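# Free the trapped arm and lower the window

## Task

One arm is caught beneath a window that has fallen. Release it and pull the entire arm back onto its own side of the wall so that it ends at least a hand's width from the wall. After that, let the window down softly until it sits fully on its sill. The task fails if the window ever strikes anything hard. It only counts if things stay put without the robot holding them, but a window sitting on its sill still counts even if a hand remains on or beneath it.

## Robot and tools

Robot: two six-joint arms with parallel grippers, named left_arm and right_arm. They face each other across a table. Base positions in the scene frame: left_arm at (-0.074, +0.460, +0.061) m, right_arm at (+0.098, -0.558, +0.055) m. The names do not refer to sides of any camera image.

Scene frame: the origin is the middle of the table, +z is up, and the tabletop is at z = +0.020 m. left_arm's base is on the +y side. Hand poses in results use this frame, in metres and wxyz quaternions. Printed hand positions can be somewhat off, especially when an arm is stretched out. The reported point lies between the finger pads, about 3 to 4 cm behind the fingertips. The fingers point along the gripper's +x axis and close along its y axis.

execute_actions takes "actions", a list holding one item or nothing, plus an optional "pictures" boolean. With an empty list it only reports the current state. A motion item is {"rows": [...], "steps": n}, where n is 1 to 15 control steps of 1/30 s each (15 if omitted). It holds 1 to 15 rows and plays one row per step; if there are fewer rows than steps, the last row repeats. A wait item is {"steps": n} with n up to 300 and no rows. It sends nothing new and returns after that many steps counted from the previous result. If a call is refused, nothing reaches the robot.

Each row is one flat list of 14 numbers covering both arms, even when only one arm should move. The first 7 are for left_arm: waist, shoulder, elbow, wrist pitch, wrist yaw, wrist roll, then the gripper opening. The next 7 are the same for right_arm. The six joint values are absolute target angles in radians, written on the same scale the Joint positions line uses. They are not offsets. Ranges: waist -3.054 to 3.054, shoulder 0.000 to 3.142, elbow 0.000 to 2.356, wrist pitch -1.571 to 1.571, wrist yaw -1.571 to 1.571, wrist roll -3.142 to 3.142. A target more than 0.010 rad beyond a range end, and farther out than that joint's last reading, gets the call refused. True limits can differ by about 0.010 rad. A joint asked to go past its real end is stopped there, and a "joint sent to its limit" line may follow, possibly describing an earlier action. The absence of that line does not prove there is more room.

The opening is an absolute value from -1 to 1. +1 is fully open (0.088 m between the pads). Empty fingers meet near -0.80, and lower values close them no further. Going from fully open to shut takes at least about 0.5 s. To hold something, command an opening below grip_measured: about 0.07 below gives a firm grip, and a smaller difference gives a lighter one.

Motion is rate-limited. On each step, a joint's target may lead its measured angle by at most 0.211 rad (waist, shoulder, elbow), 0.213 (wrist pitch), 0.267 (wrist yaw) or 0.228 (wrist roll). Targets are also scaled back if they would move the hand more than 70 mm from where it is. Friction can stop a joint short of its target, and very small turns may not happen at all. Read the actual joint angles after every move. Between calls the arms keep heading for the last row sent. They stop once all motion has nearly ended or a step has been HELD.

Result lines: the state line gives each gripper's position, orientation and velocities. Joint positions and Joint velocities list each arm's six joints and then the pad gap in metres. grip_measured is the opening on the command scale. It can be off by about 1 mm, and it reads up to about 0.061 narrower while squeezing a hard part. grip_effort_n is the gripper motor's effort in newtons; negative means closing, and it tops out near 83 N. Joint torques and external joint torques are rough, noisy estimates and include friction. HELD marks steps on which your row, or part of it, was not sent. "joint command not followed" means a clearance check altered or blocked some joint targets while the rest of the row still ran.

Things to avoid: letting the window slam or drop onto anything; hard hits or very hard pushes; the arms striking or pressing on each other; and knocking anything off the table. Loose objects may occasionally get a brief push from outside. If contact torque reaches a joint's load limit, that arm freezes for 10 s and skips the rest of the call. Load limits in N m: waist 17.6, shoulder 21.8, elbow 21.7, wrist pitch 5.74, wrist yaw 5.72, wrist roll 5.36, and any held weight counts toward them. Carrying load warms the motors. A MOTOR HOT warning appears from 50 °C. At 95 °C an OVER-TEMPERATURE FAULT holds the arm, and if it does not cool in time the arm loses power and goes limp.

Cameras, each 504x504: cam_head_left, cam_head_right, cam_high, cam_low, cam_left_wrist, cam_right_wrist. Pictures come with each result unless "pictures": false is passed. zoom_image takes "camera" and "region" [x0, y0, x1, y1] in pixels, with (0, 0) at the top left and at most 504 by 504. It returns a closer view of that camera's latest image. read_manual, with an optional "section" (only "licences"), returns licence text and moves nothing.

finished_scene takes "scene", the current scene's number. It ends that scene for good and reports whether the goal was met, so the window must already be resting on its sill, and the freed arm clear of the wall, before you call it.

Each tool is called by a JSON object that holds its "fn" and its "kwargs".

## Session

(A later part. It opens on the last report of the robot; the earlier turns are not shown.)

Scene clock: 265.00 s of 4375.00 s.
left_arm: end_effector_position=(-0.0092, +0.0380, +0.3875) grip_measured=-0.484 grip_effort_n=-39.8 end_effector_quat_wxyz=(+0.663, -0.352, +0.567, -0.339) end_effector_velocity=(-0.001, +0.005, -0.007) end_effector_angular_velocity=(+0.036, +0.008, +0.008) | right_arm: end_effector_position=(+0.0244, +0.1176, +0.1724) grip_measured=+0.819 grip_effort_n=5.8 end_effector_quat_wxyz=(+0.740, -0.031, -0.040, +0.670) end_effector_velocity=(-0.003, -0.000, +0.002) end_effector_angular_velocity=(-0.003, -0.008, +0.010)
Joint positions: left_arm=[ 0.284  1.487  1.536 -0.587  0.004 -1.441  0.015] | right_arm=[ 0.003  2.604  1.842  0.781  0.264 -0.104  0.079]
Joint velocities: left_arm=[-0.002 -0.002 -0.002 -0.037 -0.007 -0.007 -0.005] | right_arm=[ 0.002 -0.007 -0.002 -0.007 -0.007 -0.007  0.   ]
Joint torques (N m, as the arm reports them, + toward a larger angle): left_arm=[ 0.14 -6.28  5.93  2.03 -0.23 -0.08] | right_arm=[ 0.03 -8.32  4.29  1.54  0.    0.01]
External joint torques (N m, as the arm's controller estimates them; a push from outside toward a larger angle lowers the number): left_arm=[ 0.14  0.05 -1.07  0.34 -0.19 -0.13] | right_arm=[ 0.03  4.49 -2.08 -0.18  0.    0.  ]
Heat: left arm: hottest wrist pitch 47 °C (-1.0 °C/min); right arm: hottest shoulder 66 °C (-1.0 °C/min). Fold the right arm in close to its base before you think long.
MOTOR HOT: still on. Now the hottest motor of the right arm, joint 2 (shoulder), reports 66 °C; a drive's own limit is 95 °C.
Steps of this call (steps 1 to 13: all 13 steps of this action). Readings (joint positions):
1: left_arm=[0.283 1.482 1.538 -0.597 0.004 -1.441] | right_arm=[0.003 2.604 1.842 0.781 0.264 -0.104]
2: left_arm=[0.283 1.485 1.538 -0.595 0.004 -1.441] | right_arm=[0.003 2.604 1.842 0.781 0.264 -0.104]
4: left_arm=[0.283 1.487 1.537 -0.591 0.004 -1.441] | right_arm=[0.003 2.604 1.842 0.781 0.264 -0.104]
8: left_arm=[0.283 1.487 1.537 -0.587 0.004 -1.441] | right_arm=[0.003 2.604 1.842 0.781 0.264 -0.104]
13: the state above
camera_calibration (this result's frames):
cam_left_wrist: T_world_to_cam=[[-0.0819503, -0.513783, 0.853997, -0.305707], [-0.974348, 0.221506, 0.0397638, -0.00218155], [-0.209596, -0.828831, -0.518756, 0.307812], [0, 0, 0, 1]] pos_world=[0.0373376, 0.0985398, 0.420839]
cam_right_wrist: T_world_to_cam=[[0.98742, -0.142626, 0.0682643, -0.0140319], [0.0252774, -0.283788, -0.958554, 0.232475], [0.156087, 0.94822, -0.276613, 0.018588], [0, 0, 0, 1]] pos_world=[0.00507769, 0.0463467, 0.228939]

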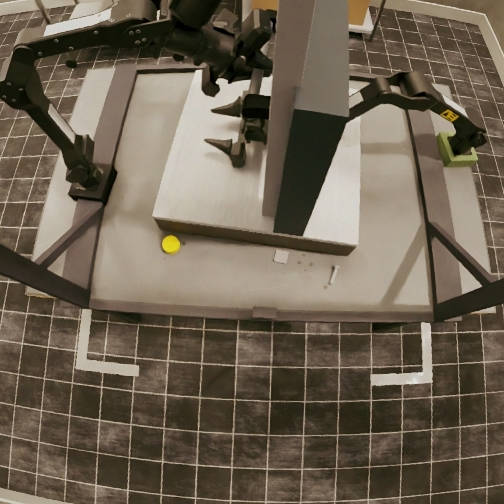

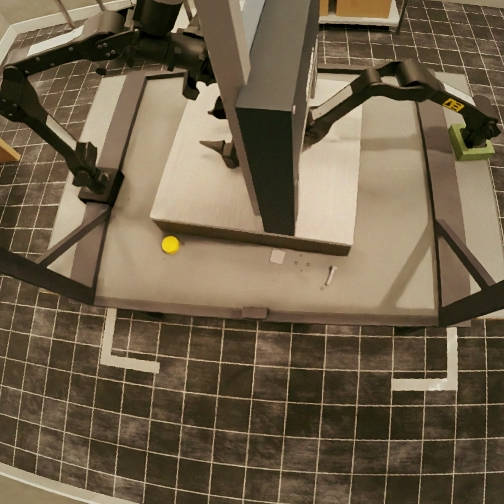

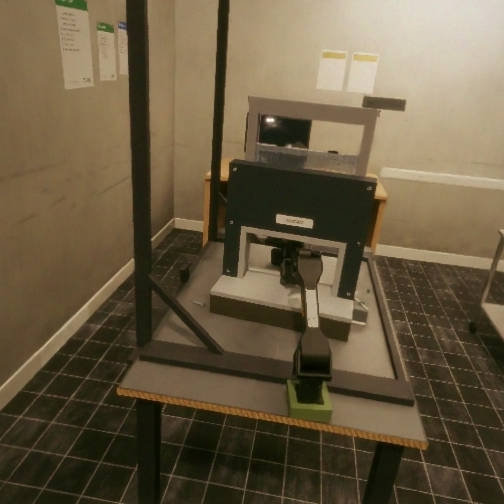

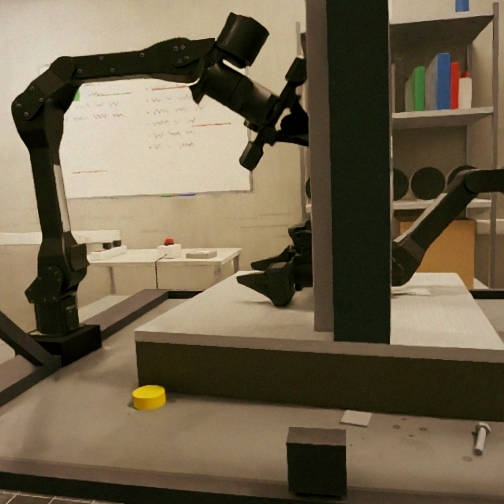

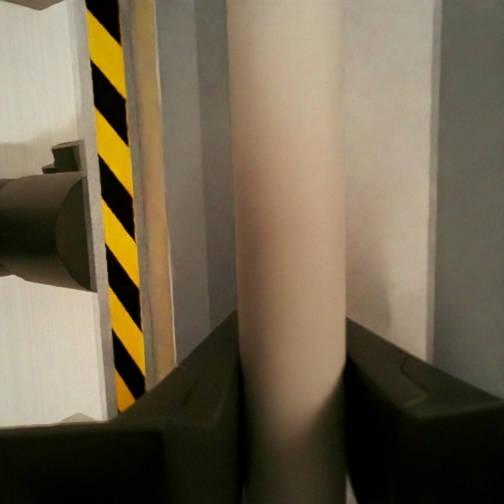

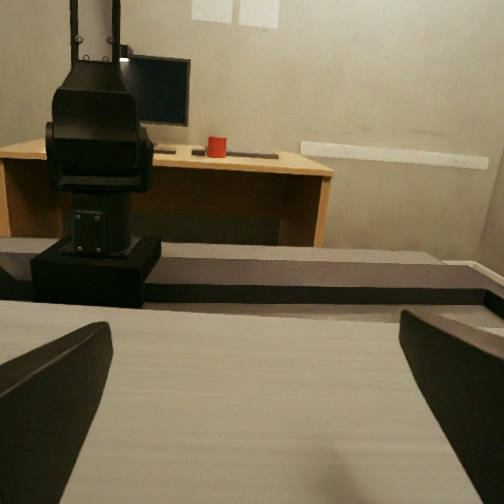

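{"fn": "execute_actions", "kwargs": {"actions": [{"rows": [[0.286,1.488,1.534,-0.583,0,-1.445,-0.52,0.003,2.632,1.828,0.781,0.264,-0.104,0.82],[0.286,1.481,1.542,-0.58,0,-1.445,-0.53,0.003,2.628,1.83,0.781,0.264,-0.104,0.82],[0.286,1.473,1.55,-0.577,0,-1.445,-0.53,0.003,2.624,1.832,0.781,0.264,-0.104,0.82],[0.286,1.465,1.558,-0.574,0,-1.445,-0.53,0.003,2.62,1.834,0.781,0.264,-0.104,0.82],[0.286,1.457,1.566,-0.571,0,-1.445,-0.53,0.003,2.616,1.836,0.781,0.264,-0.104,0.82],[0.286,1.449,1.574,-0.568,0,-1.445,-0.53,0.003,2.612,1.838,0.781,0.264,-0.104,0.82],[0.286,1.441,1.582,-0.565,0,-1.445,-0.53,0.003,2.608,1.84,0.781,0.264,-0.104,0.82],[0.286,1.433,1.589,-0.562,0,-1.445,-0.53,0.003,2.604,1.842,0.781,0.264,-0.104,0.82],[0.286,1.426,1.596,-0.559,0,-1.445,-0.53,0.003,2.6,1.843,0.781,0.264,-0.104,0.82],[0.286,1.421,1.601,-0.557,0,-1.445,-0.53,0.003,2.597,1.844,0.781,0.264,-0.104,0.82],[0.286,1.42,1.605,-0.557,0,-1.445,-0.53,0.003,2.594,1.845,0.781,0.264,-0.104,0.82],[0.286,1.421,1.609,-0.561,0,-1.445,-0.53,0.003,2.592,1.846,0.781,0.264,-0.104,0.82],[0.286,1.423,1.615,-0.567,0,-1.445,-0.53,0.003,2.591,1.847,0.781,0.264,-0.104,0.82],[0.286,1.426,1.625,-0.575,0,-1.445,-0.53,0.003,2.59,1.847,0.781,0.264,-0.104,0.82],[0.286,1.429,1.638,-0.585,0,-1.445,-0.53,0.003,2.59,1.847,0.781,0.264,-0.104,0.82]], "steps": 15}], "pictures": false}}

{"fn": "execute_actions", "kwargs": {"actions": [{"rows": [[0.286,1.433,1.652,-0.597,0,-1.445,-0.53,0.003,2.59,1.847,0.781,0.264,-0.104,0.82],[0.286,1.439,1.668,-0.611,0,-1.445,-0.53,0.003,2.59,1.847,0.781,0.264,-0.104,0.82],[0.286,1.444,1.686,-0.625,0,-1.445,-0.53,0.003,2.59,1.847,0.781,0.264,-0.104,0.82],[0.286,1.449,1.705,-0.64,0,-1.445,-0.53,0.003,2.59,1.847,0.781,0.264,-0.1,0.82],[0.286,1.454,1.725,-0.654,0,-1.445,-0.53,0.003,2.589,1.849,0.782,0.264,-0.095,0.82],[0.286,1.459,1.745,-0.669,0,-1.445,-0.53,0.003,2.587,1.851,0.784,0.264,-0.085,0.82],[0.286,1.465,1.766,-0.684,0,-1.445,-0.53,0.003,2.585,1.854,0.786,0.264,-0.075,0.82],[0.286,1.47,1.785,-0.698,0,-1.445,-0.53,0.003,2.583,1.857,0.788,0.264,-0.063,0.82],[0.286,1.475,1.803,-0.711,0,-1.445,-0.53,0.004,2.581,1.86,0.791,0.265,-0.051,0.82],[0.286,1.48,1.82,-0.722,0,-1.445,-0.53,0.004,2.579,1.863,0.793,0.265,-0.039,0.82],[0.286,1.484,1.834,-0.732,0,-1.445,-0.53,0.004,2.577,1.866,0.795,0.265,-0.028,0.82],[0.286,1.488,1.845,-0.74,0,-1.445,-0.53,0.005,2.575,1.868,0.797,0.266,-0.018,0.82],[0.286,1.49,1.854,-0.746,0,-1.445,-0.53,0.005,2.574,1.87,0.799,0.266,-0.01,0.82],[0.286,1.492,1.859,-0.75,0,-1.445,-0.53,0.005,2.573,1.87,0.8,0.266,-0.004,0.82],[0.286,1.492,1.861,-0.751,0,-1.445,-0.53,0.005,2.573,1.868,0.8,0.266,0,0.82]], "steps": 15}], "pictures": false}}

{"fn": "execute_actions", "kwargs": {"actions": [{"rows": [[0.286,1.492,1.861,-0.751,0,-1.445,-0.53,0.006,2.57,1.86,0.803,0.267,0,0.82],[0.286,1.492,1.861,-0.751,0,-1.445,-0.53,0.007,2.563,1.844,0.81,0.268,0,0.82],[0.286,1.492,1.861,-0.751,0,-1.445,-0.53,0.008,2.553,1.823,0.82,0.269,0,0.82],[0.286,1.492,1.861,-0.751,0,-1.445,-0.53,0.011,2.539,1.795,0.834,0.272,0,0.82],[0.286,1.492,1.861,-0.751,0,-1.445,-0.53,0.014,2.522,1.76,0.851,0.275,0,0.82],[0.286,1.492,1.861,-0.751,0,-1.445,-0.53,0.017,2.502,1.717,0.871,0.278,0,0.82],[0.286,1.492,1.861,-0.751,0,-1.445,-0.53,0.021,2.478,1.668,0.895,0.282,0,0.82],[0.286,1.492,1.861,-0.751,0,-1.445,-0.53,0.025,2.454,1.619,0.919,0.286,0,0.82],[0.286,1.492,1.861,-0.751,0,-1.445,-0.53,0.03,2.43,1.572,0.942,0.291,0,0.82],[0.286,1.492,1.861,-0.751,0,-1.445,-0.53,0.035,2.407,1.526,0.965,0.296,0,0.82],[0.286,1.492,1.861,-0.751,0,-1.445,-0.53,0.04,2.38,1.473,0.991,0.301,0,0.82],[0.286,1.492,1.861,-0.751,0,-1.445,-0.53,0.045,2.354,1.421,1.017,0.306,0,0.82],[0.286,1.492,1.861,-0.751,0,-1.445,-0.53,0.052,2.33,1.373,1.04,0.313,0,0.82],[0.286,1.492,1.861,-0.751,0,-1.445,-0.53,0.058,2.306,1.327,1.063,0.319,0,0.82],[0.286,1.492,1.861,-0.751,0,-1.445,-0.53,0.065,2.282,1.28,1.086,0.326,0,0.82]], "steps": 15}], "pictures": false}}

{"fn": "execute_actions", "kwargs": {"actions": [{"rows": [[0.286,1.492,1.861,-0.751,0,-1.445,-0.53,0.071,2.258,1.233,1.109,0.332,0,0.82],[0.286,1.492,1.861,-0.751,0,-1.445,-0.53,0.078,2.236,1.19,1.13,0.339,0,0.82],[0.286,1.492,1.861,-0.751,0,-1.445,-0.53,0.085,2.214,1.148,1.151,0.346,0,0.82],[0.286,1.492,1.861,-0.751,0,-1.445,-0.53,0.092,2.192,1.105,1.171,0.353,0,0.82],[0.286,1.492,1.861,-0.751,0,-1.445,-0.53,0.098,2.17,1.062,1.192,0.359,0,0.82],[0.286,1.492,1.861,-0.751,0,-1.445,-0.53,0.102,2.146,1.015,1.215,0.363,0,0.82],[0.286,1.492,1.861,-0.751,0,-1.445,-0.53,0.105,2.119,0.964,1.24,0.365,0,0.82],[0.286,1.492,1.861,-0.751,0,-1.445,-0.53,0.105,2.092,0.912,1.264,0.365,0,0.82],[0.286,1.492,1.861,-0.751,0,-1.445,-0.53,0.105,2.065,0.86,1.289,0.365,0,0.82],[0.286,1.492,1.861,-0.751,0,-1.445,-0.53,0.105,2.035,0.81,1.305,0.365,0,0.82],[0.286,1.492,1.861,-0.751,0,-1.445,-0.53,0.105,2.0,0.765,1.31,0.365,0,0.82],[0.286,1.492,1.861,-0.751,0,-1.445,-0.53,0.105,1.96,0.725,1.305,0.365,0,0.82],[0.286,1.492,1.861,-0.751,0,-1.445,-0.53,0.105,1.915,0.69,1.29,0.365,0,0.82],[0.286,1.492,1.861,-0.751,0,-1.445,-0.53,0.105,1.865,0.66,1.268,0.365,0,0.82],[0.286,1.492,1.861,-0.751,0,-1.445,-0.53,0.105,1.81,0.63,1.24,0.365,0,0.82]], "steps": 15}], "pictures": false}}

{"fn": "execute_actions", "kwargs": {"actions": [{"rows": [[0.286,1.492,1.861,-0.751,0,-1.445,-0.53,0.105,1.75,0.608,1.198,0.365,0,0.82],[0.286,1.492,1.861,-0.751,0,-1.445,-0.53,0.105,1.685,0.585,1.153,0.365,0,0.82],[0.286,1.492,1.861,-0.751,0,-1.445,-0.53,0.105,1.615,0.559,1.105,0.365,0,0.82],[0.286,1.492,1.861,-0.751,0,-1.445,-0.53,0.105,1.54,0.532,1.053,0.36,0,0.82],[0.286,1.492,1.861,-0.751,0,-1.445,-0.53,0.105,1.465,0.505,1.001,0.35,0,0.82],[0.286,1.492,1.861,-0.751,0,-1.445,-0.53,0.105,1.39,0.477,0.949,0.34,0,0.82],[0.286,1.492,1.861,-0.751,0,-1.445,-0.53,0.105,1.315,0.45,0.897,0.32,0,0.82],[0.286,1.492,1.861,-0.751,0,-1.445,-0.53,0.105,1.24,0.423,0.845,0.3,0,0.82],[0.286,1.492,1.861,-0.751,0,-1.445,-0.53,0.105,1.17,0.397,0.797,0.28,0,0.82],[0.286,1.492,1.861,-0.751,0,-1.445,-0.53,0.105,1.105,0.374,0.751,0.26,0,0.82],[0.286,1.492,1.861,-0.751,0,-1.445,-0.53,0.105,1.05,0.354,0.713,0.24,0,0.82],[0.286,1.492,1.861,-0.751,0,-1.445,-0.53,0.105,1.005,0.337,0.682,0.225,0,0.82],[0.286,1.492,1.861,-0.751,0,-1.445,-0.53,0.105,0.97,0.324,0.657,0.21,0,0.82],[0.286,1.492,1.861,-0.751,0,-1.445,-0.53,0.105,0.945,0.315,0.64,0.203,0,0.82],[0.286,1.492,1.861,-0.751,0,-1.445,-0.53,0.105,0.93,0.31,0.63,0.2,0,0.82]], "steps": 15}], "pictures": true}}

Scene clock: 365.07 s of 4375.00 s.
left_arm: end_effector_position=(-0.0096, +0.0408, +0.3970) grip_measured=-0.503 grip_effort_n=-83.5 end_effector_quat_wxyz=(+0.661, -0.357, +0.564, -0.343) end_effector_velocity=(+0.002, +0.017, +0.038) end_effector_angular_velocity=(+0.013, -0.003, +0.025) | right_arm: end_effector_position=(+0.0244, +0.1175, +0.1752) grip_measured=+0.819 grip_effort_n=5.8 end_effector_quat_wxyz=(+0.740, -0.029, -0.041, +0.670) end_effector_velocity=(+0.001, +0.000, +0.004) end_effector_angular_velocity=(+0.002, -0.007, +0.005)
Joint positions: left_arm=[ 0.284  1.478  1.555 -0.601  0.004 -1.441  0.014] | right_arm=[ 0.003  2.6    1.842  0.781  0.264 -0.104  0.079]
Joint velocities: left_arm=[ 0.002 -0.007  0.164 -0.183 -0.022 -0.007 -0.   ] | right_arm=[-0.002 -0.007  0.002 -0.007 -0.007 -0.007  0.   ]
Joint torques (N m, as the arm reports them, + toward a larger angle): left_arm=[  0.21 -13.18  14.67   4.03  -0.22  -0.1 ] | right_arm=[  0.03 -12.49   6.72   1.54   0.     0.02]
External joint torques (N m, as the arm's controller estimates them; a push from outside toward a larger angle lowers the number): left_arm=[ 0.13 -6.63  7.23  2.26 -0.17 -0.16] | right_arm=[ 0.03  0.2   0.39 -0.15  0.    0.  ]
Heat: left arm: hottest wrist pitch 49 °C (+1.0 °C/min); right arm: hottest shoulder 66 °C (+0.0 °C/min). Fold the right arm in close to its base before you think long.
MOTOR HOT: still on. Now the hottest motor of the right arm, joint 2 (shoulder), reports 66 °C; a drive's own limit is 95 °C.
Steps of this call (steps 1 to 15: the robot went on to your last target; steps 16 to 90: nothing new was sent; then 96.57 s passed at rest; steps 91 to 105: all 15 steps of this action). Readings (joint positions):
91: left_arm=[0.284 1.487 1.536 -0.587 0.004 -1.441] | right_arm=[0.003 2.604 1.842 0.781 0.264 -0.104]
92: left_arm=[0.284 1.487 1.536 -0.587 0.004 -1.441] | right_arm=[0.003 2.604 1.842 0.781 0.264 -0.104]
94: left_arm=[0.284 1.485 1.536 -0.587 0.004 -1.441] | right_arm=[0.003 2.604 1.842 0.781 0.264 -0.104]
98: left_arm=[0.284 1.480 1.540 -0.587 0.004 -1.441] | right_arm=[0.003 2.604 1.842 0.781 0.264 -0.104]
105: the state above

Scene clock: 365.57 s of 4375.00 s.
left_arm: end_effector_position=(-0.0099, +0.0429, +0.4407) grip_measured=-0.503 grip_effort_n=-83.5 end_effector_quat_wxyz=(+0.660, -0.360, +0.561, -0.347) end_effector_velocity=(+0.002, +0.004, +0.035) end_effector_angular_velocity=(+0.005, +0.017, +0.020) | right_arm: end_effector_position=(+0.0243, +0.1186, +0.1872) grip_measured=+0.819 grip_effort_n=5.8 end_effector_quat_wxyz=(+0.741, +0.016, -0.021, +0.671) end_effector_velocity=(+0.003, +0.001, +0.066) end_effector_angular_velocity=(+0.160, +0.206, -0.000)
Joint positions: left_arm=[ 0.284  1.531  1.783 -0.764  0.004 -1.441  0.014] | right_arm=[ 0.003  2.594  1.854  0.795  0.264 -0.019  0.079]
Joint velocities: left_arm=[ 0.002  0.061  0.222 -0.168 -0.007 -0.022  0.   ] | right_arm=[-0.002 -0.066  0.027  0.051  0.007  0.183 -0.   ]
Joint torques (N m, as the arm reports them, + toward a larger angle): left_arm=[  0.31 -12.43  13.26   3.77  -0.21  -0.08] | right_arm=[  0.2  -13.49   7.52   1.7    0.05   0.1 ]
External joint torques (N m, as the arm's controller estimates them; a push from outside toward a larger angle lowers the number): left_arm=[ 0.31 -6.4   6.78  2.13 -0.18 -0.13] | right_arm=[ 0.31 -0.72  1.13  0.01  0.04  0.09]
Heat: left arm: hottest wrist pitch 49 °C (+1.0 °C/min); right arm: hottest shoulder 66 °C (+0.0 °C/min). Fold the right arm in close to its base before you think long.
MOTOR HOT: still on. Now the hottest motor of the right arm, joint 2 (shoulder), reports 66 °C; a drive's own limit is 95 °C.
Steps of this call (steps 1 to 15: all 15 steps of this action). Readings (joint positions):
1: left_arm=[0.284 1.479 1.562 -0.607 0.004 -1.441] | right_arm=[0.003 2.600 1.842 0.781 0.264 -0.104]
2: left_arm=[0.284 1.483 1.571 -0.616 0.004 -1.441] | right_arm=[0.003 2.600 1.842 0.781 0.264 -0.104]
4: left_arm=[0.284 1.490 1.598 -0.640 0.004 -1.441] | right_arm=[0.003 2.600 1.842 0.781 0.264 -0.104]
8: left_arm=[0.284 1.506 1.673 -0.693 0.004 -1.441] | right_arm=[0.003 2.599 1.843 0.782 0.264 -0.085]
15: the state above

Scene clock: 366.07 s of 4375.00 s.
left_arm: end_effector_position=(-0.0099, +0.0429, +0.4416) grip_measured=-0.503 grip_effort_n=-83.5 end_effector_quat_wxyz=(+0.660, -0.359, +0.562, -0.345) end_effector_velocity=(-0.000, +0.001, -0.001) end_effector_angular_velocity=(+0.009, -0.009, +0.000) | right_arm: end_effector_position=(+0.0163, +0.0455, +0.1965) grip_measured=+0.819 grip_effort_n=5.8 end_effector_quat_wxyz=(+0.741, +0.031, -0.020, +0.670) end_effector_velocity=(-0.039, -0.268, -0.012) end_effector_angular_velocity=(-0.035, -0.001, +0.015)
Joint positions: left_arm=[ 0.284  1.537  1.798 -0.778  0.004 -1.441  0.014] | right_arm=[ 0.047  2.354  1.399  1.029  0.309 -0.003  0.079]
Joint velocities: left_arm=[-0.002 -0.002 -0.002 -0.007 -0.007  0.007  0.   ] | right_arm=[ 0.198 -0.72  -1.448  0.696  0.183 -0.007  0.   ]
Joint torques (N m, as the arm reports them, + toward a larger angle): left_arm=[  0.24 -12.67  13.66   3.84  -0.19  -0.1 ] | right_arm=[  0.34 -11.8    4.32   1.69   0.08   0.09]
External joint torques (N m, as the arm's controller estimates them; a push from outside toward a larger angle lowers the number): left_arm=[ 0.24 -6.33  7.04  2.11 -0.16 -0.15] | right_arm=[ 0.37 -0.45 -1.49 -0.05  0.08  0.08]
Heat: left arm: hottest wrist pitch 49 °C (+1.0 °C/min); right arm: hottest shoulder 67 °C (+1.0 °C/min). Fold the right arm in close to its base before you think long.
MOTOR HOT: still on. Now the hottest motor of the right arm, joint 2 (shoulder), reports 67 °C; a drive's own limit is 95 °C.
Steps of this call (steps 1 to 15: all 15 steps of this action). Readings (joint positions):
1: left_arm=[0.284 1.533 1.789 -0.768 0.004 -1.441] | right_arm=[0.003 2.591 1.854 0.797 0.264 -0.013]
2: left_arm=[0.284 1.535 1.792 -0.772 0.004 -1.441] | right_arm=[0.003 2.588 1.854 0.799 0.264 -0.010]
4: left_arm=[0.284 1.536 1.795 -0.775 0.004 -1.441] | right_arm=[0.004 2.575 1.841 0.812 0.265 -0.006]
8: left_arm=[0.284 1.537 1.797 -0.777 0.004 -1.441] | right_arm=[0.010 2.512 1.724 0.873 0.276 -0.003]
15: the state above

Scene clock: 366.57 s of 4375.00 s.
left_arm: end_effector_position=(-0.0099, +0.0429, +0.4417) grip_measured=-0.503 grip_effort_n=-83.5 end_effector_quat_wxyz=(+0.660, -0.359, +0.562, -0.345) end_effector_velocity=(-0.000, +0.003, -0.004) end_effector_angular_velocity=(+0.023, -0.007, +0.000) | right_arm: end_effector_position=(+0.0265, -0.0978, +0.2055) grip_measured=+0.819 grip_effort_n=5.8 end_effector_quat_wxyz=(+0.739, +0.019, -0.011, +0.673) end_effector_velocity=(+0.071, -0.265, +0.124) end_effector_angular_velocity=(-0.197, -0.077, +0.019)
Joint positions: left_arm=[ 0.284  1.537  1.798 -0.778  0.004 -1.441  0.014] | right_arm=[ 0.106  1.936  0.714  1.267  0.362 -0.003  0.079]
Joint velocities: left_arm=[-0.002 -0.002 -0.002 -0.022 -0.007  0.007  0.   ] | right_arm=[-0.002 -1.355 -1.082 -0.476 -0.022 -0.022 -0.   ]
Joint torques (N m, as the arm reports them, + toward a larger angle): left_arm=[  0.16 -12.64  13.62   3.9   -0.21  -0.09] | right_arm=[ 0.   -9.08  3.95  1.7   0.07  0.08]
External joint torques (N m, as the arm's controller estimates them; a push from outside toward a larger angle lowers the number): left_arm=[ 0.15 -6.31  7.03  2.17 -0.18 -0.14] | right_arm=[-0.03 -0.59 -1.4  -0.31  0.09  0.07]
Heat: left arm: hottest wrist pitch 50 °C (+2.0 °C/min); right arm: hottest shoulder 67 °C (+1.0 °C/min). Fold the left arm in close to its base before you think long. Fold the right arm in close to its base before you think long.
MOTOR HOT: a motor of the left arm reached 50 °C. Now the hottest motor of the left arm, joint 4 (wrist pitch), reports 50 °C. The temperature limit of the motors' drives, at which the controller stops that arm, is 95 °C. To cool a motor, set the load down, stop pushing, or move to a pose that needs little force.
MOTOR HOT: still on. Now the hottest motor of the right arm, joint 2 (shoulder), reports 67 °C; a drive's own limit is 95 °C.
Steps of this call (steps 1 to 15: all 15 steps of this action). Readings (joint positions):
1: left_arm=[0.284 1.537 1.798 -0.778 0.004 -1.441] | right_arm=[0.053 2.330 1.351 1.052 0.315 -0.003]
2: left_arm=[0.284 1.537 1.798 -0.778 0.004 -1.441] | right_arm=[0.061 2.306 1.305 1.075 0.322 -0.003]
4: left_arm=[0.284 1.537 1.798 -0.778 0.004 -1.441] | right_arm=[0.074 2.259 1.216 1.119 0.334 -0.003]
8: left_arm=[0.284 1.537 1.798 -0.778 0.004 -1.441] | right_arm=[0.099 2.163 1.035 1.208 0.354 -0.003]
15: the state above

Scene clock: 367.07 s of 4375.00 s.
left_arm: end_effector_position=(-0.0099, +0.0429, +0.4417) grip_measured=-0.503 grip_effort_n=-83.5 end_effector_quat_wxyz=(+0.660, -0.359, +0.562, -0.345) end_effector_velocity=(-0.000, +0.001, +0.001) end_effector_angular_velocity=(+0.002, +0.003, +0.008) | right_arm: end_effector_position=(+0.0436, -0.2344, +0.2765) grip_measured=+0.819 grip_effort_n=5.8 end_effector_quat_wxyz=(+0.692, -0.001, -0.001, +0.722) end_effector_velocity=(+0.015, -0.202, +0.165) end_effector_angular_velocity=(+0.507, +0.132, +0.269)
Joint positions: left_arm=[ 0.284  1.537  1.798 -0.778  0.004 -1.441  0.014] | right_arm=[ 0.106  1.031  0.345  0.686  0.225 -0.003  0.079]
Joint velocities: left_arm=[-0.002 -0.002  0.002 -0.007 -0.007 -0.007 -0.   ] | right_arm=[-0.002 -1.443 -0.354 -0.564 -0.271 -0.007 -0.   ]
Joint torques (N m, as the arm reports them, + toward a larger angle): left_arm=[  0.14 -12.7   13.64   3.85  -0.21  -0.13] | right_arm=[ 0.   -2.05  5.24  1.3  -0.11  0.08]
External joint torques (N m, as the arm's controller estimates them; a push from outside toward a larger angle lowers the number): left_arm=[ 0.12 -6.34  7.02  2.12 -0.18 -0.19] | right_arm=[ 0.04 -0.25 -1.37 -0.25 -0.09  0.07]
Heat: left arm: hottest wrist pitch 50 °C (+2.0 °C/min); right arm: hottest shoulder 66 °C (+0.0 °C/min). Fold the left arm in close to its base before you think long. Fold the right arm in close to its base before you think long.
MOTOR HOT: still on. Now the hottest motor of the left arm, joint 4 (wrist pitch), reports 50 °C; a drive's own limit is 95 °C.
MOTOR HOT: still on. Now the hottest motor of the right arm, joint 2 (shoulder), reports 66 °C; a drive's own limit is 95 °C.
Steps of this call (steps 1 to 15: all 15 steps of this action). Readings (joint positions):
1: left_arm=[0.284 1.537 1.798 -0.778 0.004 -1.441] | right_arm=[0.106 1.887 0.682 1.247 0.362 -0.003]
2: left_arm=[0.284 1.537 1.798 -0.778 0.004 -1.441] | right_arm=[0.106 1.833 0.653 1.219 0.362 -0.003]
4: left_arm=[0.284 1.537 1.798 -0.778 0.004 -1.441] | right_arm=[0.106 1.711 0.602 1.148 0.362 -0.003]
8: left_arm=[0.284 1.537 1.798 -0.778 0.004 -1.441] | right_arm=[0.106 1.451 0.500 0.964 0.334 -0.003]
15: the state above
camera_calibration (this result's frames):
cam_left_wrist: T_world_to_cam=[[-0.0848133, -0.495319, 0.864561, -0.355037], [-0.974467, 0.222275, 0.0317492, -0.00268118], [-0.207896, -0.839793, -0.501524, 0.33278], [0, 0, 0, 1]] pos_world=[0.036459, 0.104206, 0.473933]
cam_right_wrist: T_world_to_cam=[[0.99962, -0.000920815, -0.0275423, -0.0311368], [-0.0265553, -0.299292, -0.953792, 0.22922], [-0.00736493, 0.954161, -0.299203, 0.392927], [0, 0, 0, 1]] pos_world=[0.0401059, -0.306341, 0.335335]

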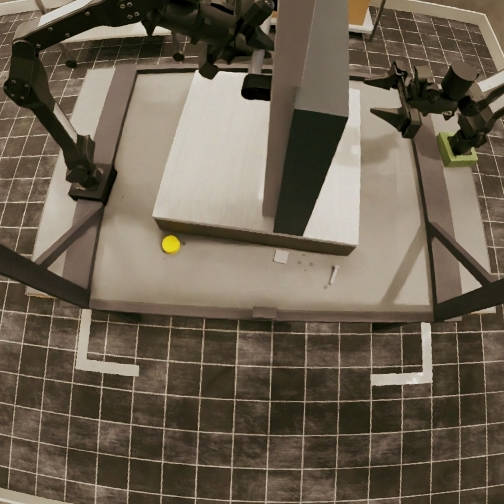

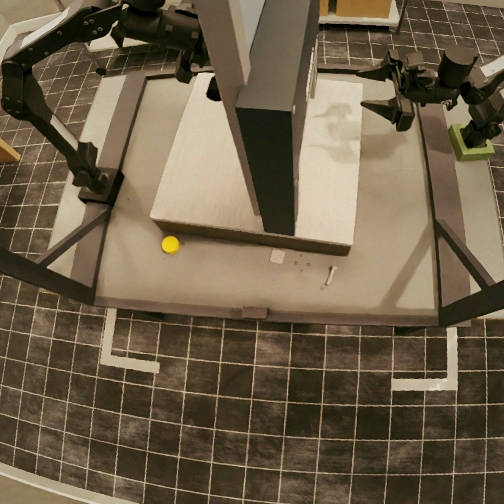

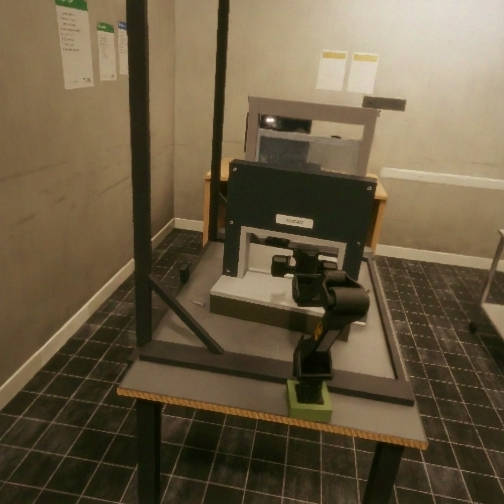

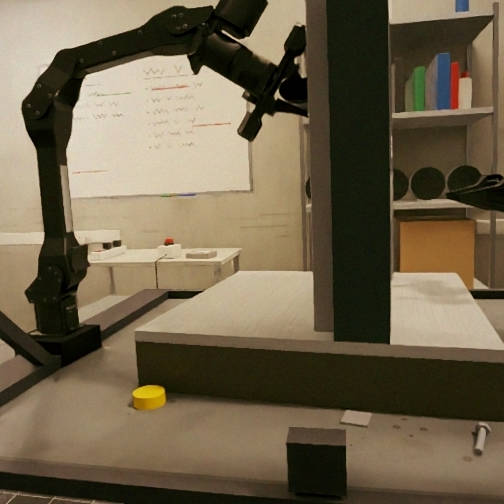

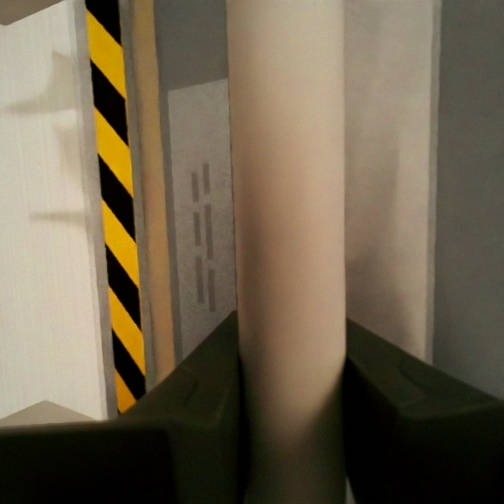

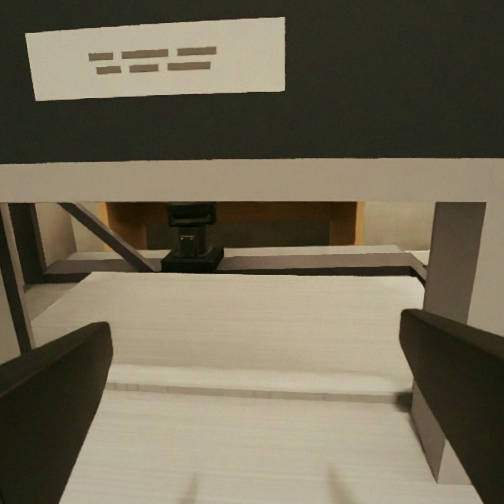

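{"fn": "execute_actions", "kwargs": {"actions": [{"rows": [[0.286,1.489,1.85,-0.748,0,-1.445,-0.53,0.1,0.92,0.31,0.62,0.2,0,0.82],[0.286,1.485,1.835,-0.74,0,-1.445,-0.53,0.1,0.9,0.3,0.61,0.2,0,0.82],[0.286,1.481,1.819,-0.73,0,-1.445,-0.53,0.1,0.87,0.29,0.59,0.19,0,0.82],[0.286,1.475,1.801,-0.717,0,-1.445,-0.53,0.1,0.83,0.28,0.56,0.19,0,0.82],[0.286,1.468,1.776,-0.7,0,-1.445,-0.53,0.1,0.79,0.27,0.53,0.18,0,0.82],[0.286,1.461,1.752,-0.682,0,-1.445,-0.53,0.1,0.75,0.26,0.5,0.18,0,0.82],[0.286,1.453,1.722,-0.661,0,-1.445,-0.53,0.1,0.71,0.25,0.47,0.17,0,0.82],[0.286,1.446,1.694,-0.64,0,-1.445,-0.53,0.1,0.67,0.24,0.44,0.17,0,0.82],[0.286,1.439,1.666,-0.62,0,-1.445,-0.53,0.1,0.63,0.23,0.41,0.16,0,0.82],[0.286,1.432,1.639,-0.599,0,-1.445,-0.53,0.1,0.59,0.22,0.38,0.16,0,0.82],[0.286,1.425,1.611,-0.579,0,-1.445,-0.53,0.1,0.56,0.21,0.35,0.15,0,0.82],[0.286,1.419,1.584,-0.558,0,-1.445,-0.53,0.1,0.53,0.2,0.33,0.15,0,0.82],[0.286,1.414,1.559,-0.538,0,-1.445,-0.53,0.1,0.51,0.2,0.31,0.15,0,0.82],[0.286,1.409,1.534,-0.518,0,-1.445,-0.53,0.1,0.5,0.2,0.3,0.15,0,0.82],[0.286,1.405,1.509,-0.498,0,-1.445,-0.53,0.1,0.5,0.2,0.3,0.15,0,0.82]]}], "pictures": false}}

{"fn": "execute_actions", "kwargs": {"actions": [{"rows": [[0.286,1.4,1.485,-0.478,0,-1.445,-0.53,0.1,0.5,0.2,0.3,0.15,0,0.82],[0.286,1.396,1.461,-0.458,0,-1.445,-0.53,0.1,0.5,0.2,0.3,0.15,0,0.82],[0.286,1.393,1.437,-0.438,0,-1.445,-0.53,0.1,0.5,0.2,0.3,0.15,0,0.82],[0.286,1.39,1.414,-0.418,0,-1.445,-0.53,0.1,0.5,0.2,0.3,0.15,0,0.82],[0.286,1.388,1.392,-0.399,0,-1.445,-0.53,0.1,0.5,0.2,0.3,0.15,0,0.82],[0.286,1.386,1.37,-0.379,0,-1.445,-0.53,0.1,0.5,0.2,0.3,0.15,0,0.82],[0.286,1.385,1.348,-0.359,0,-1.445,-0.53,0.1,0.5,0.2,0.3,0.15,0,0.82],[0.286,1.385,1.327,-0.34,0,-1.445,-0.53,0.1,0.5,0.2,0.3,0.15,0,0.82],[0.286,1.385,1.305,-0.32,0,-1.445,-0.53,0.1,0.5,0.2,0.3,0.15,0,0.82],[0.286,1.386,1.284,-0.3,0,-1.445,-0.53,0.1,0.5,0.2,0.3,0.15,0,0.82],[0.286,1.388,1.264,-0.28,0,-1.445,-0.53,0.1,0.5,0.2,0.3,0.15,0,0.82],[0.286,1.39,1.244,-0.26,0,-1.445,-0.53,0.1,0.5,0.2,0.3,0.15,0,0.82],[0.286,1.392,1.224,-0.241,0,-1.445,-0.53,0.1,0.5,0.2,0.3,0.15,0,0.82],[0.286,1.395,1.205,-0.221,0,-1.445,-0.53,0.1,0.5,0.2,0.3,0.15,0,0.82],[0.286,1.397,1.186,-0.201,0,-1.445,-0.53,0.1,0.5,0.2,0.3,0.15,0,0.82]]}], "pictures": false}}

{"fn": "execute_actions", "kwargs": {"actions": [{"rows": [[0.286,1.399,1.167,-0.181,0,-1.445,-0.53,0.1,0.5,0.2,0.3,0.15,0,0.82],[0.286,1.402,1.148,-0.161,0,-1.445,-0.53,0.1,0.5,0.2,0.3,0.15,0,0.82],[0.286,1.404,1.133,-0.144,0,-1.445,-0.53,0.1,0.5,0.2,0.3,0.15,0,0.82],[0.286,1.407,1.119,-0.128,0,-1.445,-0.53,0.1,0.5,0.2,0.3,0.15,0,0.82],[0.286,1.41,1.105,-0.112,0,-1.445,-0.53,0.1,0.5,0.2,0.3,0.15,0,0.82],[0.286,1.412,1.094,-0.1,0,-1.445,-0.53,0.1,0.5,0.2,0.3,0.15,0,0.82],[0.286,1.414,1.084,-0.087,0,-1.445,-0.53,0.1,0.5,0.2,0.3,0.15,0,0.82],[0.286,1.416,1.074,-0.075,0,-1.445,-0.53,0.1,0.5,0.2,0.3,0.15,0,0.82],[0.286,1.418,1.067,-0.067,0,-1.445,-0.53,0.1,0.5,0.2,0.3,0.15,0,0.82],[0.286,1.42,1.06,-0.059,0,-1.445,-0.53,0.1,0.5,0.2,0.3,0.15,0,0.82],[0.286,1.421,1.053,-0.05,0,-1.445,-0.53,0.1,0.5,0.2,0.3,0.15,0,0.82],[0.286,1.423,1.048,-0.044,0,-1.445,-0.53,0.1,0.5,0.2,0.3,0.15,0,0.82],[0.286,1.424,1.043,-0.038,0,-1.445,-0.53,0.1,0.5,0.2,0.3,0.15,0,0.82],[0.286,1.425,1.04,-0.034,0,-1.445,-0.53,0.1,0.5,0.2,0.3,0.15,0,0.82],[0.286,1.426,1.037,-0.03,0,-1.445,-0.53,0.1,0.5,0.2,0.3,0.15,0,0.82]]}], "pictures": false}}

{"fn": "execute_actions", "kwargs": {"actions": [{"rows": [[0.286,1.427,1.034,-0.027,0,-1.445,-0.53,0.1,0.5,0.2,0.3,0.15,0,0.82],[0.286,1.428,1.032,-0.023,0,-1.445,-0.53,0.1,0.5,0.2,0.3,0.15,0,0.82],[0.286,1.428,1.029,-0.02,0,-1.445,-0.53,0.1,0.5,0.2,0.3,0.15,0,0.82],[0.286,1.429,1.026,-0.017,0,-1.445,-0.53,0.1,0.5,0.2,0.3,0.15,0,0.82],[0.286,1.43,1.024,-0.013,0,-1.445,-0.53,0.1,0.5,0.2,0.3,0.15,0,0.82],[0.286,1.431,1.021,-0.01,0,-1.445,-0.53,0.1,0.5,0.2,0.3,0.15,0,0.82],[0.286,1.432,1.018,-0.006,0,-1.445,-0.53,0.1,0.5,0.2,0.3,0.15,0,0.82],[0.286,1.432,1.016,-0.003,0,-1.445,-0.53,0.1,0.5,0.2,0.3,0.15,0,0.82],[0.286,1.433,1.013,0,0,-1.445,-0.53,0.1,0.5,0.2,0.3,0.15,0,0.82],[0.286,1.434,1.011,0.004,0,-1.445,-0.53,0.1,0.5,0.2,0.3,0.15,0,0.82],[0.286,1.435,1.008,0.007,0,-1.445,-0.53,0.1,0.5,0.2,0.3,0.15,0,0.82],[0.286,1.436,1.005,0.01,0,-1.445,-0.53,0.1,0.5,0.2,0.3,0.15,0,0.82],[0.286,1.436,1.003,0.014,0,-1.445,-0.53,0.1,0.5,0.2,0.3,0.15,0,0.82],[0.286,1.437,1.0,0.017,0,-1.445,-0.53,0.1,0.5,0.2,0.3,0.15,0,0.82],[0.286,1.438,0.998,0.021,0,-1.445,-0.53,0.1,0.5,0.2,0.3,0.15,0,0.82]]}], "pictures": false}}

{"fn": "execute_actions", "kwargs": {"actions": [{"rows": [[0.286,1.439,0.996,0.024,0,-1.445,-0.53,0.1,0.5,0.2,0.3,0.15,0,0.82],[0.286,1.44,0.994,0.027,0,-1.445,-0.53,0.1,0.5,0.2,0.3,0.15,0,0.82],[0.286,1.441,0.992,0.03,0,-1.445,-0.53,0.1,0.5,0.2,0.3,0.15,0,0.82],[0.286,1.442,0.99,0.033,0,-1.445,-0.53,0.1,0.5,0.2,0.3,0.15,0,0.82],[0.286,1.443,0.988,0.036,0,-1.445,-0.53,0.1,0.5,0.2,0.3,0.15,0,0.82],[0.286,1.444,0.986,0.039,0,-1.445,-0.53,0.1,0.5,0.2,0.3,0.15,0,0.82],[0.286,1.444,0.984,0.041,0,-1.445,-0.53,0.1,0.5,0.2,0.3,0.15,0,0.82],[0.286,1.445,0.982,0.044,0,-1.445,-0.53,0.1,0.5,0.2,0.3,0.15,0,0.82],[0.286,1.446,0.98,0.047,0,-1.445,-0.53,0.1,0.5,0.2,0.3,0.15,0,0.82],[0.286,1.447,0.978,0.05,0,-1.445,-0.53,0.1,0.5,0.2,0.3,0.15,0,0.82],[0.286,1.448,0.976,0.053,0,-1.445,-0.53,0.1,0.5,0.2,0.3,0.15,0,0.82],[0.286,1.449,0.974,0.056,0,-1.445,-0.53,0.1,0.5,0.2,0.3,0.15,0,0.82],[0.286,1.45,0.972,0.058,0,-1.445,-0.53,0.1,0.5,0.2,0.3,0.15,0,0.82],[0.286,1.451,0.97,0.061,0,-1.445,-0.53,0.1,0.5,0.2,0.3,0.15,0,0.82],[0.286,1.452,0.968,0.064,0,-1.445,-0.53,0.1,0.5,0.2,0.3,0.15,0,0.82]]}], "pictures": true}}

Scene clock: 414.43 s of 4375.00 s.
left_arm: end_effector_position=(-0.0093, +0.0400, +0.3976) grip_measured=-0.503 grip_effort_n=-83.5 end_effector_quat_wxyz=(+0.659, -0.361, +0.560, -0.348) end_effector_velocity=(+0.001, -0.005, -0.195) end_effector_angular_velocity=(+0.126, +0.035, +0.015) | right_arm: end_effector_position=(+0.0518, -0.3004, +0.2769) grip_measured=+0.819 grip_effort_n=5.8 end_effector_quat_wxyz=(+0.667, +0.005, -0.005, +0.745) end_effector_velocity=(+0.006, -0.054, -0.023) end_effector_angular_velocity=(-0.025, -0.015, +0.054)
Joint positions: left_arm=[ 0.284  1.473  1.542 -0.579  0.004 -1.441  0.014] | right_arm=[ 0.103  0.534  0.217  0.331  0.156 -0.003  0.079]
Joint velocities: left_arm=[-0.002 -0.129 -0.823  0.564 -0.007 -0.022 -0.   ] | right_arm=[ 0.002 -0.462 -0.115 -0.374 -0.051 -0.007 -0.   ]
Joint torques (N m, as the arm reports them, + toward a larger angle): left_arm=[  0.2  -14.1   10.18   4.51  -0.19  -0.1 ] | right_arm=[-0.19 -0.52  6.03  1.42 -0.1   0.08]
External joint torques (N m, as the arm's controller estimates them; a push from outside toward a larger angle lowers the number): left_arm=[ 0.19 -7.76  3.09  2.76 -0.16 -0.15] | right_arm=[-0.22 -0.23 -1.29 -0.31 -0.08  0.07]
Heat: left arm: hottest wrist pitch 66 °C (+17.2 °C/min); right arm: hottest shoulder 55 °C (-11.1 °C/min). Fold the left arm in close to its base before you think long. Fold the right arm in close to its base before you think long.
MOTOR HOT: still on. Now the hottest motor of the left arm, joint 4 (wrist pitch), reports 66 °C; a drive's own limit is 95 °C.
MOTOR HOT: still on. Now the hottest motor of the right arm, joint 2 (shoulder), reports 55 °C; a drive's own limit is 95 °C.
Steps of this call (steps 1 to 30: the robot went on to your last target; steps 31 to 90: nothing new was sent; then 43.87 s passed at rest; steps 91 to 105: all 15 steps of this action). Readings (joint positions):
91: left_arm=[0.284 1.537 1.798 -0.778 0.004 -1.441] | right_arm=[0.105 0.933 0.321 0.629 0.202 -0.003]
92: left_arm=[0.284 1.537 1.798 -0.778 0.004 -1.441] | right_arm=[0.105 0.928 0.319 0.624 0.202 -0.003]
94: left_arm=[0.284 1.537 1.792 -0.772 0.004 -1.441] | right_arm=[0.104 0.895 0.308 0.599 0.198 -0.003]
98: left_arm=[0.284 1.513 1.728 -0.709 0.004 -1.441] | right_arm=[0.103 0.761 0.273 0.504 0.181 -0.003]
105: the state above

Scene clock: 414.93 s of 4375.00 s.
left_arm: end_effector_position=(-0.0088, +0.0369, +0.3215) grip_measured=-0.503 grip_effort_n=-83.5 end_effector_quat_wxyz=(+0.659, -0.361, +0.560, -0.348) end_effector_velocity=(+0.002, +0.001, -0.157) end_effector_angular_velocity=(+0.008, -0.003, +0.020) | right_arm: end_effector_position=(+0.0523, -0.3040, +0.2756) grip_measured=+0.819 grip_effort_n=5.8 end_effector_quat_wxyz=(+0.666, +0.004, -0.004, +0.746) end_effector_velocity=(-0.003, +0.000, -0.003) end_effector_angular_velocity=(-0.011, -0.011, +0.019)
Joint positions: left_arm=[ 0.284  1.44   1.206 -0.277  0.004 -1.441  0.014] | right_arm=[ 0.103  0.503  0.212  0.302  0.153 -0.003  0.079]
Joint velocities: left_arm=[-0.002 -0.002 -0.618  0.608 -0.022 -0.007  0.   ] | right_arm=[-0.002  0.002 -0.002 -0.007 -0.022 -0.007 -0.   ]
Joint torques (N m, as the arm reports them, + toward a larger angle): left_arm=[  0.11 -12.26   9.87   4.08  -0.2   -0.07] | right_arm=[-0.18 -0.9   5.54  1.43 -0.08  0.08]
External joint torques (N m, as the arm's controller estimates them; a push from outside toward a larger angle lowers the number): left_arm=[ 0.1  -6.    2.51  2.39 -0.17 -0.13] | right_arm=[-0.19 -0.42 -1.51 -0.29 -0.08  0.07]
Heat: left arm: hottest wrist pitch 67 °C (+18.0 °C/min); right arm: hottest shoulder 55 °C (-11.0 °C/min). Fold the left arm in close to its base before you think long. Fold the right arm in close to its base before you think long.
MOTOR HOT: still on. Now the hottest motor of the left arm, joint 4 (wrist pitch), reports 67 °C; a drive's own limit is 95 °C.
MOTOR HOT: still on. Now the hottest motor of the right arm, joint 2 (shoulder), reports 55 °C; a drive's own limit is 95 °C.
Steps of this call (steps 1 to 15: all 15 steps of this action). Readings (joint positions):
1: left_arm=[0.284 1.469 1.516 -0.559 0.004 -1.441] | right_arm=[0.103 0.523 0.214 0.322 0.155 -0.003]
2: left_arm=[0.284 1.465 1.490 -0.539 0.004 -1.441] | right_arm=[0.103 0.516 0.213 0.316 0.154 -0.003]
4: left_arm=[0.284 1.457 1.442 -0.498 0.004 -1.441] | right_arm=[0.103 0.508 0.213 0.309 0.153 -0.003]
8: left_arm=[0.284 1.443 1.353 -0.416 0.004 -1.441] | right_arm=[0.103 0.504 0.212 0.303 0.153 -0.003]
15: the state above

Scene clock: 415.43 s of 4375.00 s.
left_arm: end_effector_position=(-0.0086, +0.0352, +0.2739) grip_measured=-0.503 grip_effort_n=-83.5 end_effector_quat_wxyz=(+0.658, -0.364, +0.558, -0.350) end_effector_velocity=(-0.000, +0.002, -0.043) end_effector_angular_velocity=(+0.021, +0.006, +0.008) | right_arm: end_effector_position=(+0.0523, -0.3040, +0.2756) grip_measured=+0.819 grip_effort_n=5.8 end_effector_quat_wxyz=(+0.666, +0.004, -0.004, +0.746) end_effector_velocity=(+0.003, +0.000, +0.001) end_effector_angular_velocity=(+0.008, -0.005, -0.015)
Joint positions: left_arm=[ 0.284  1.461  1.028 -0.069  0.004 -1.441  0.014] | right_arm=[ 0.103  0.503  0.212  0.302  0.153 -0.003  0.079]
Joint velocities: left_arm=[-0.002  0.032 -0.129  0.139 -0.007 -0.007 -0.   ] | right_arm=[-0.007 -0.002 -0.002  0.007  0.007 -0.007 -0.   ]
Joint torques (N m, as the arm reports them, + toward a larger angle): left_arm=[  0.18 -11.69   9.26   3.79  -0.2   -0.07] | right_arm=[-0.19 -0.9   5.57  1.43 -0.07  0.08]
External joint torques (N m, as the arm's controller estimates them; a push from outside toward a larger angle lowers the number): left_arm=[ 0.17 -5.09  1.82  1.98 -0.17 -0.13] | right_arm=[-0.17 -0.39 -1.52 -0.31 -0.08  0.07]
Heat: left arm: hottest wrist pitch 67 °C (+18.2 °C/min); right arm: hottest shoulder 55 °C (-11.1 °C/min). Fold the left arm in close to its base before you think long. Fold the right arm in close to its base before you think long.
MOTOR HOT: still on. Now the hottest motor of the left arm, joint 4 (wrist pitch), reports 67 °C; a drive's own limit is 95 °C.
MOTOR HOT: still on. Now the hottest motor of the right arm, joint 2 (shoulder), reports 55 °C; a drive's own limit is 95 °C.
Steps of this call (steps 1 to 15: all 15 steps of this action). Readings (joint positions):
1: left_arm=[0.284 1.440 1.186 -0.256 0.004 -1.441] | right_arm=[0.103 0.503 0.212 0.302 0.153 -0.003]
2: left_arm=[0.284 1.440 1.167 -0.234 0.004 -1.441] | right_arm=[0.103 0.503 0.212 0.302 0.153 -0.003]
4: left_arm=[0.284 1.441 1.134 -0.195 0.004 -1.441] | right_arm=[0.103 0.503 0.212 0.302 0.153 -0.003]
8: left_arm=[0.284 1.446 1.081 -0.133 0.004 -1.441] | right_arm=[0.103 0.503 0.212 0.302 0.153 -0.003]
15: the state above

Scene clock: 415.93 s of 4375.00 s.
left_arm: end_effector_position=(-0.0085, +0.0348, +0.2623) grip_measured=-0.504 grip_effort_n=-83.5 end_effector_quat_wxyz=(+0.658, -0.365, +0.557, -0.352) end_effector_velocity=(+0.002, +0.001, -0.024) end_effector_angular_velocity=(+0.002, +0.003, +0.012) | right_arm: end_effector_position=(+0.0523, -0.3040, +0.2755) grip_measured=+0.819 grip_effort_n=5.8 end_effector_quat_wxyz=(+0.666, +0.003, -0.004, +0.746) end_effector_velocity=(-0.000, -0.000, -0.002) end_effector_angular_velocity=(-0.008, +0.005, +0.005)
Joint positions: left_arm=[ 0.284  1.471  0.986 -0.012  0.004 -1.441  0.014] | right_arm=[ 0.103  0.503  0.212  0.302  0.153 -0.003  0.079]
Joint velocities: left_arm=[ 0.002  0.022 -0.076  0.095 -0.007 -0.007 -0.   ] | right_arm=[-0.002 -0.002 -0.002 -0.007 -0.007  0.007 -0.   ]
Joint torques (N m, as the arm reports them, + toward a larger angle): left_arm=[  0.24 -11.15   8.87   3.76  -0.2   -0.09] | right_arm=[-0.19 -0.9   5.57  1.42 -0.07  0.08]
External joint torques (N m, as the arm's controller estimates them; a push from outside toward a larger angle lowers the number): left_arm=[ 0.22 -4.66  1.59  1.98 -0.17 -0.15] | right_arm=[-0.2  -0.38 -1.55 -0.33 -0.07  0.07]
Heat: left arm: hottest wrist pitch 67 °C (+18.0 °C/min); right arm: hottest shoulder 55 °C (-11.0 °C/min). Fold the left arm in close to its base before you think long. Fold the right arm in close to its base before you think long.
MOTOR HOT: still on. Now the hottest motor of the left arm, joint 4 (wrist pitch), reports 67 °C; a drive's own limit is 95 °C.
MOTOR HOT: still on. Now the hottest motor of the right arm, joint 2 (shoulder), reports 55 °C; a drive's own limit is 95 °C.
Steps of this call (steps 1 to 15: all 15 steps of this action). Readings (joint positions):
1: left_arm=[0.284 1.462 1.024 -0.064 0.004 -1.441] | right_arm=[0.103 0.503 0.212 0.302 0.153 -0.003]
2: left_arm=[0.284 1.462 1.021 -0.059 0.004 -1.441] | right_arm=[0.103 0.503 0.212 0.302 0.153 -0.003]
4: left_arm=[0.284 1.463 1.015 -0.051 0.004 -1.441] | right_arm=[0.103 0.503 0.212 0.302 0.153 -0.003]
8: left_arm=[0.284 1.464 1.005 -0.037 0.004 -1.441] | right_arm=[0.103 0.503 0.212 0.302 0.153 -0.003]
15: the state above

Scene clock: 416.43 s of 4375.00 s.
left_arm: end_effector_position=(-0.0084, +0.0344, +0.2523) grip_measured=-0.504 grip_effort_n=-83.5 end_effector_quat_wxyz=(+0.658, -0.365, +0.557, -0.352) end_effector_velocity=(+0.000, -0.000, -0.022) end_effector_angular_velocity=(+0.004, +0.023, +0.029) | right_arm: end_effector_position=(+0.0523, -0.3040, +0.2755) grip_measured=+0.819 grip_effort_n=5.3 end_effector_quat_wxyz=(+0.666, +0.003, -0.004, +0.746) end_effector_velocity=(-0.003, -0.001, -0.004) end_effector_angular_velocity=(-0.011, -0.011, +0.019)
Joint positions: left_arm=[ 0.284  1.483  0.956  0.031  0.004 -1.441  0.014] | right_arm=[ 0.103  0.503  0.212  0.302  0.153 -0.003  0.079]
Joint velocities: left_arm=[-0.007  0.027 -0.061  0.081 -0.022 -0.037 -0.   ] | right_arm=[-0.002 -0.002 -0.007 -0.007 -0.022 -0.007 -0.   ]
Joint torques (N m, as the arm reports them, + toward a larger angle): left_arm=[  0.14 -11.25   8.69   3.87  -0.2   -0.07] | right_arm=[-0.19 -0.91  5.57  1.44 -0.07  0.08]
External joint torques (N m, as the arm's controller estimates them; a push from outside toward a larger angle lowers the number): left_arm=[ 0.14 -4.82  1.57  2.13 -0.17 -0.13] | right_arm=[-0.21 -0.46 -1.4  -0.26 -0.06  0.08]
Heat: left arm: hottest wrist pitch 67 °C (+18.2 °C/min); right arm: hottest shoulder 55 °C (-11.1 °C/min). Fold the left arm in close to its base before you think long. Fold the right arm in close to its base before you think long.
MOTOR HOT: still on. Now the hottest motor of the left arm, joint 4 (wrist pitch), reports 67 °C; a drive's own limit is 95 °C.
MOTOR HOT: still on. Now the hottest motor of the right arm, joint 2 (shoulder), reports 55 °C; a drive's own limit is 95 °C.
Steps of this call (steps 1 to 15: all 15 steps of this action). Readings (joint positions):
1: left_arm=[0.284 1.472 0.984 -0.009 0.004 -1.441] | right_arm=[0.103 0.503 0.212 0.302 0.153 -0.003]
2: left_arm=[0.284 1.472 0.982 -0.006 0.004 -1.441] | right_arm=[0.103 0.503 0.212 0.302 0.153 -0.003]
4: left_arm=[0.284 1.474 0.978 -0.000 0.004 -1.441] | right_arm=[0.103 0.503 0.212 0.302 0.153 -0.003]
8: left_arm=[0.284 1.477 0.970 0.011 0.004 -1.441] | right_arm=[0.103 0.503 0.212 0.302 0.153 -0.003]
15: the state above
camera_calibration (this result's frames):
cam_left_wrist: T_world_to_cam=[[-0.0874265, -0.477325, 0.874367, -0.198458], [-0.974642, 0.222481, 0.0240015, 0.00862336], [-0.205986, -0.850096, -0.484671, 0.227039], [0, 0, 0, 1]] pos_world=[0.0378213, 0.096358, 0.283357]
cam_right_wrist: T_world_to_cam=[[0.997142, 0.0694834, -0.0296531, -0.0177672], [-0.00820553, -0.29058, -0.956816, 0.21018], [-0.0750993, 0.954325, -0.289179, 0.459875], [0, 0, 0, 1]] pos_world=[0.0539774, -0.376562, 0.333563]

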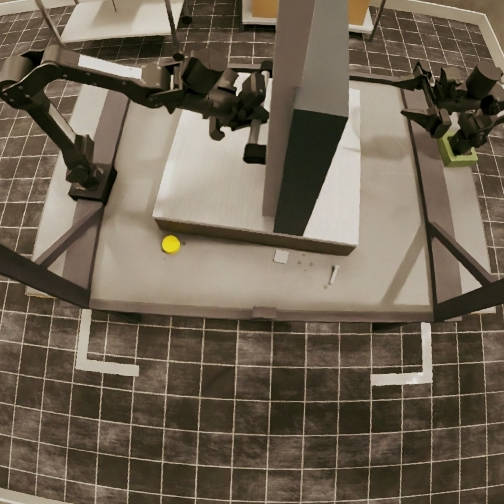

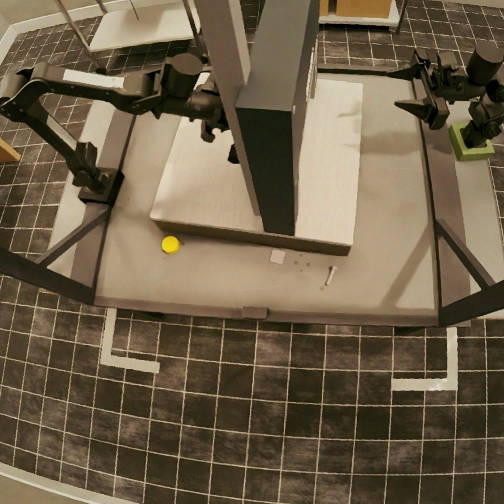

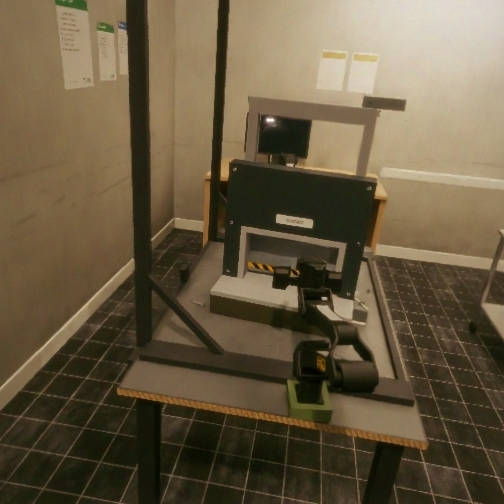

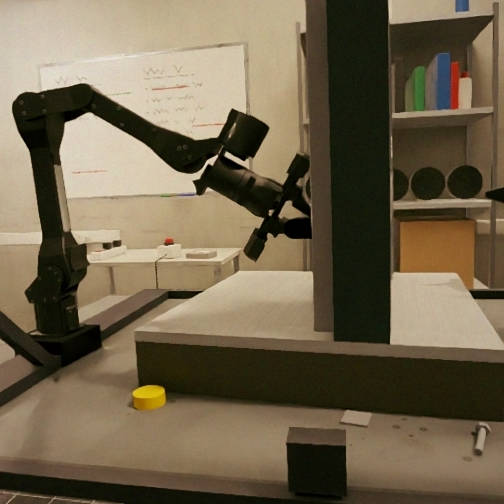

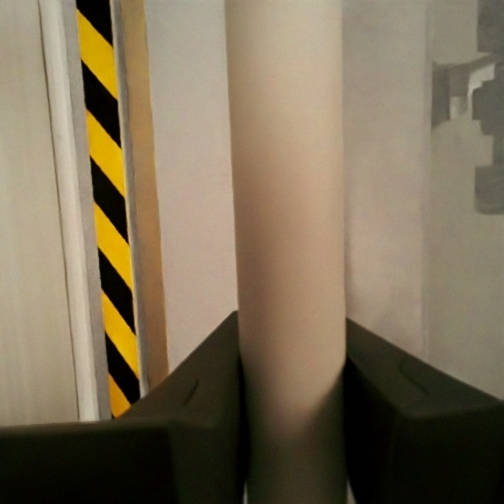

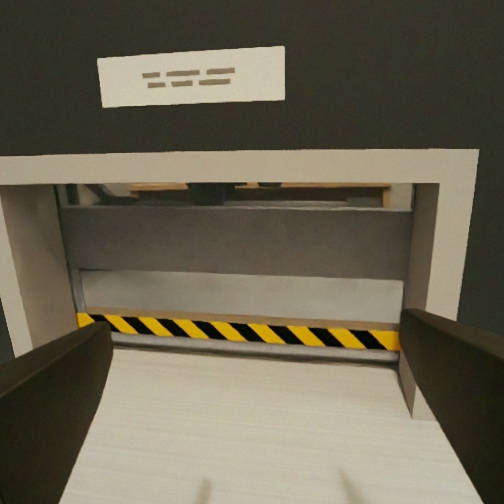

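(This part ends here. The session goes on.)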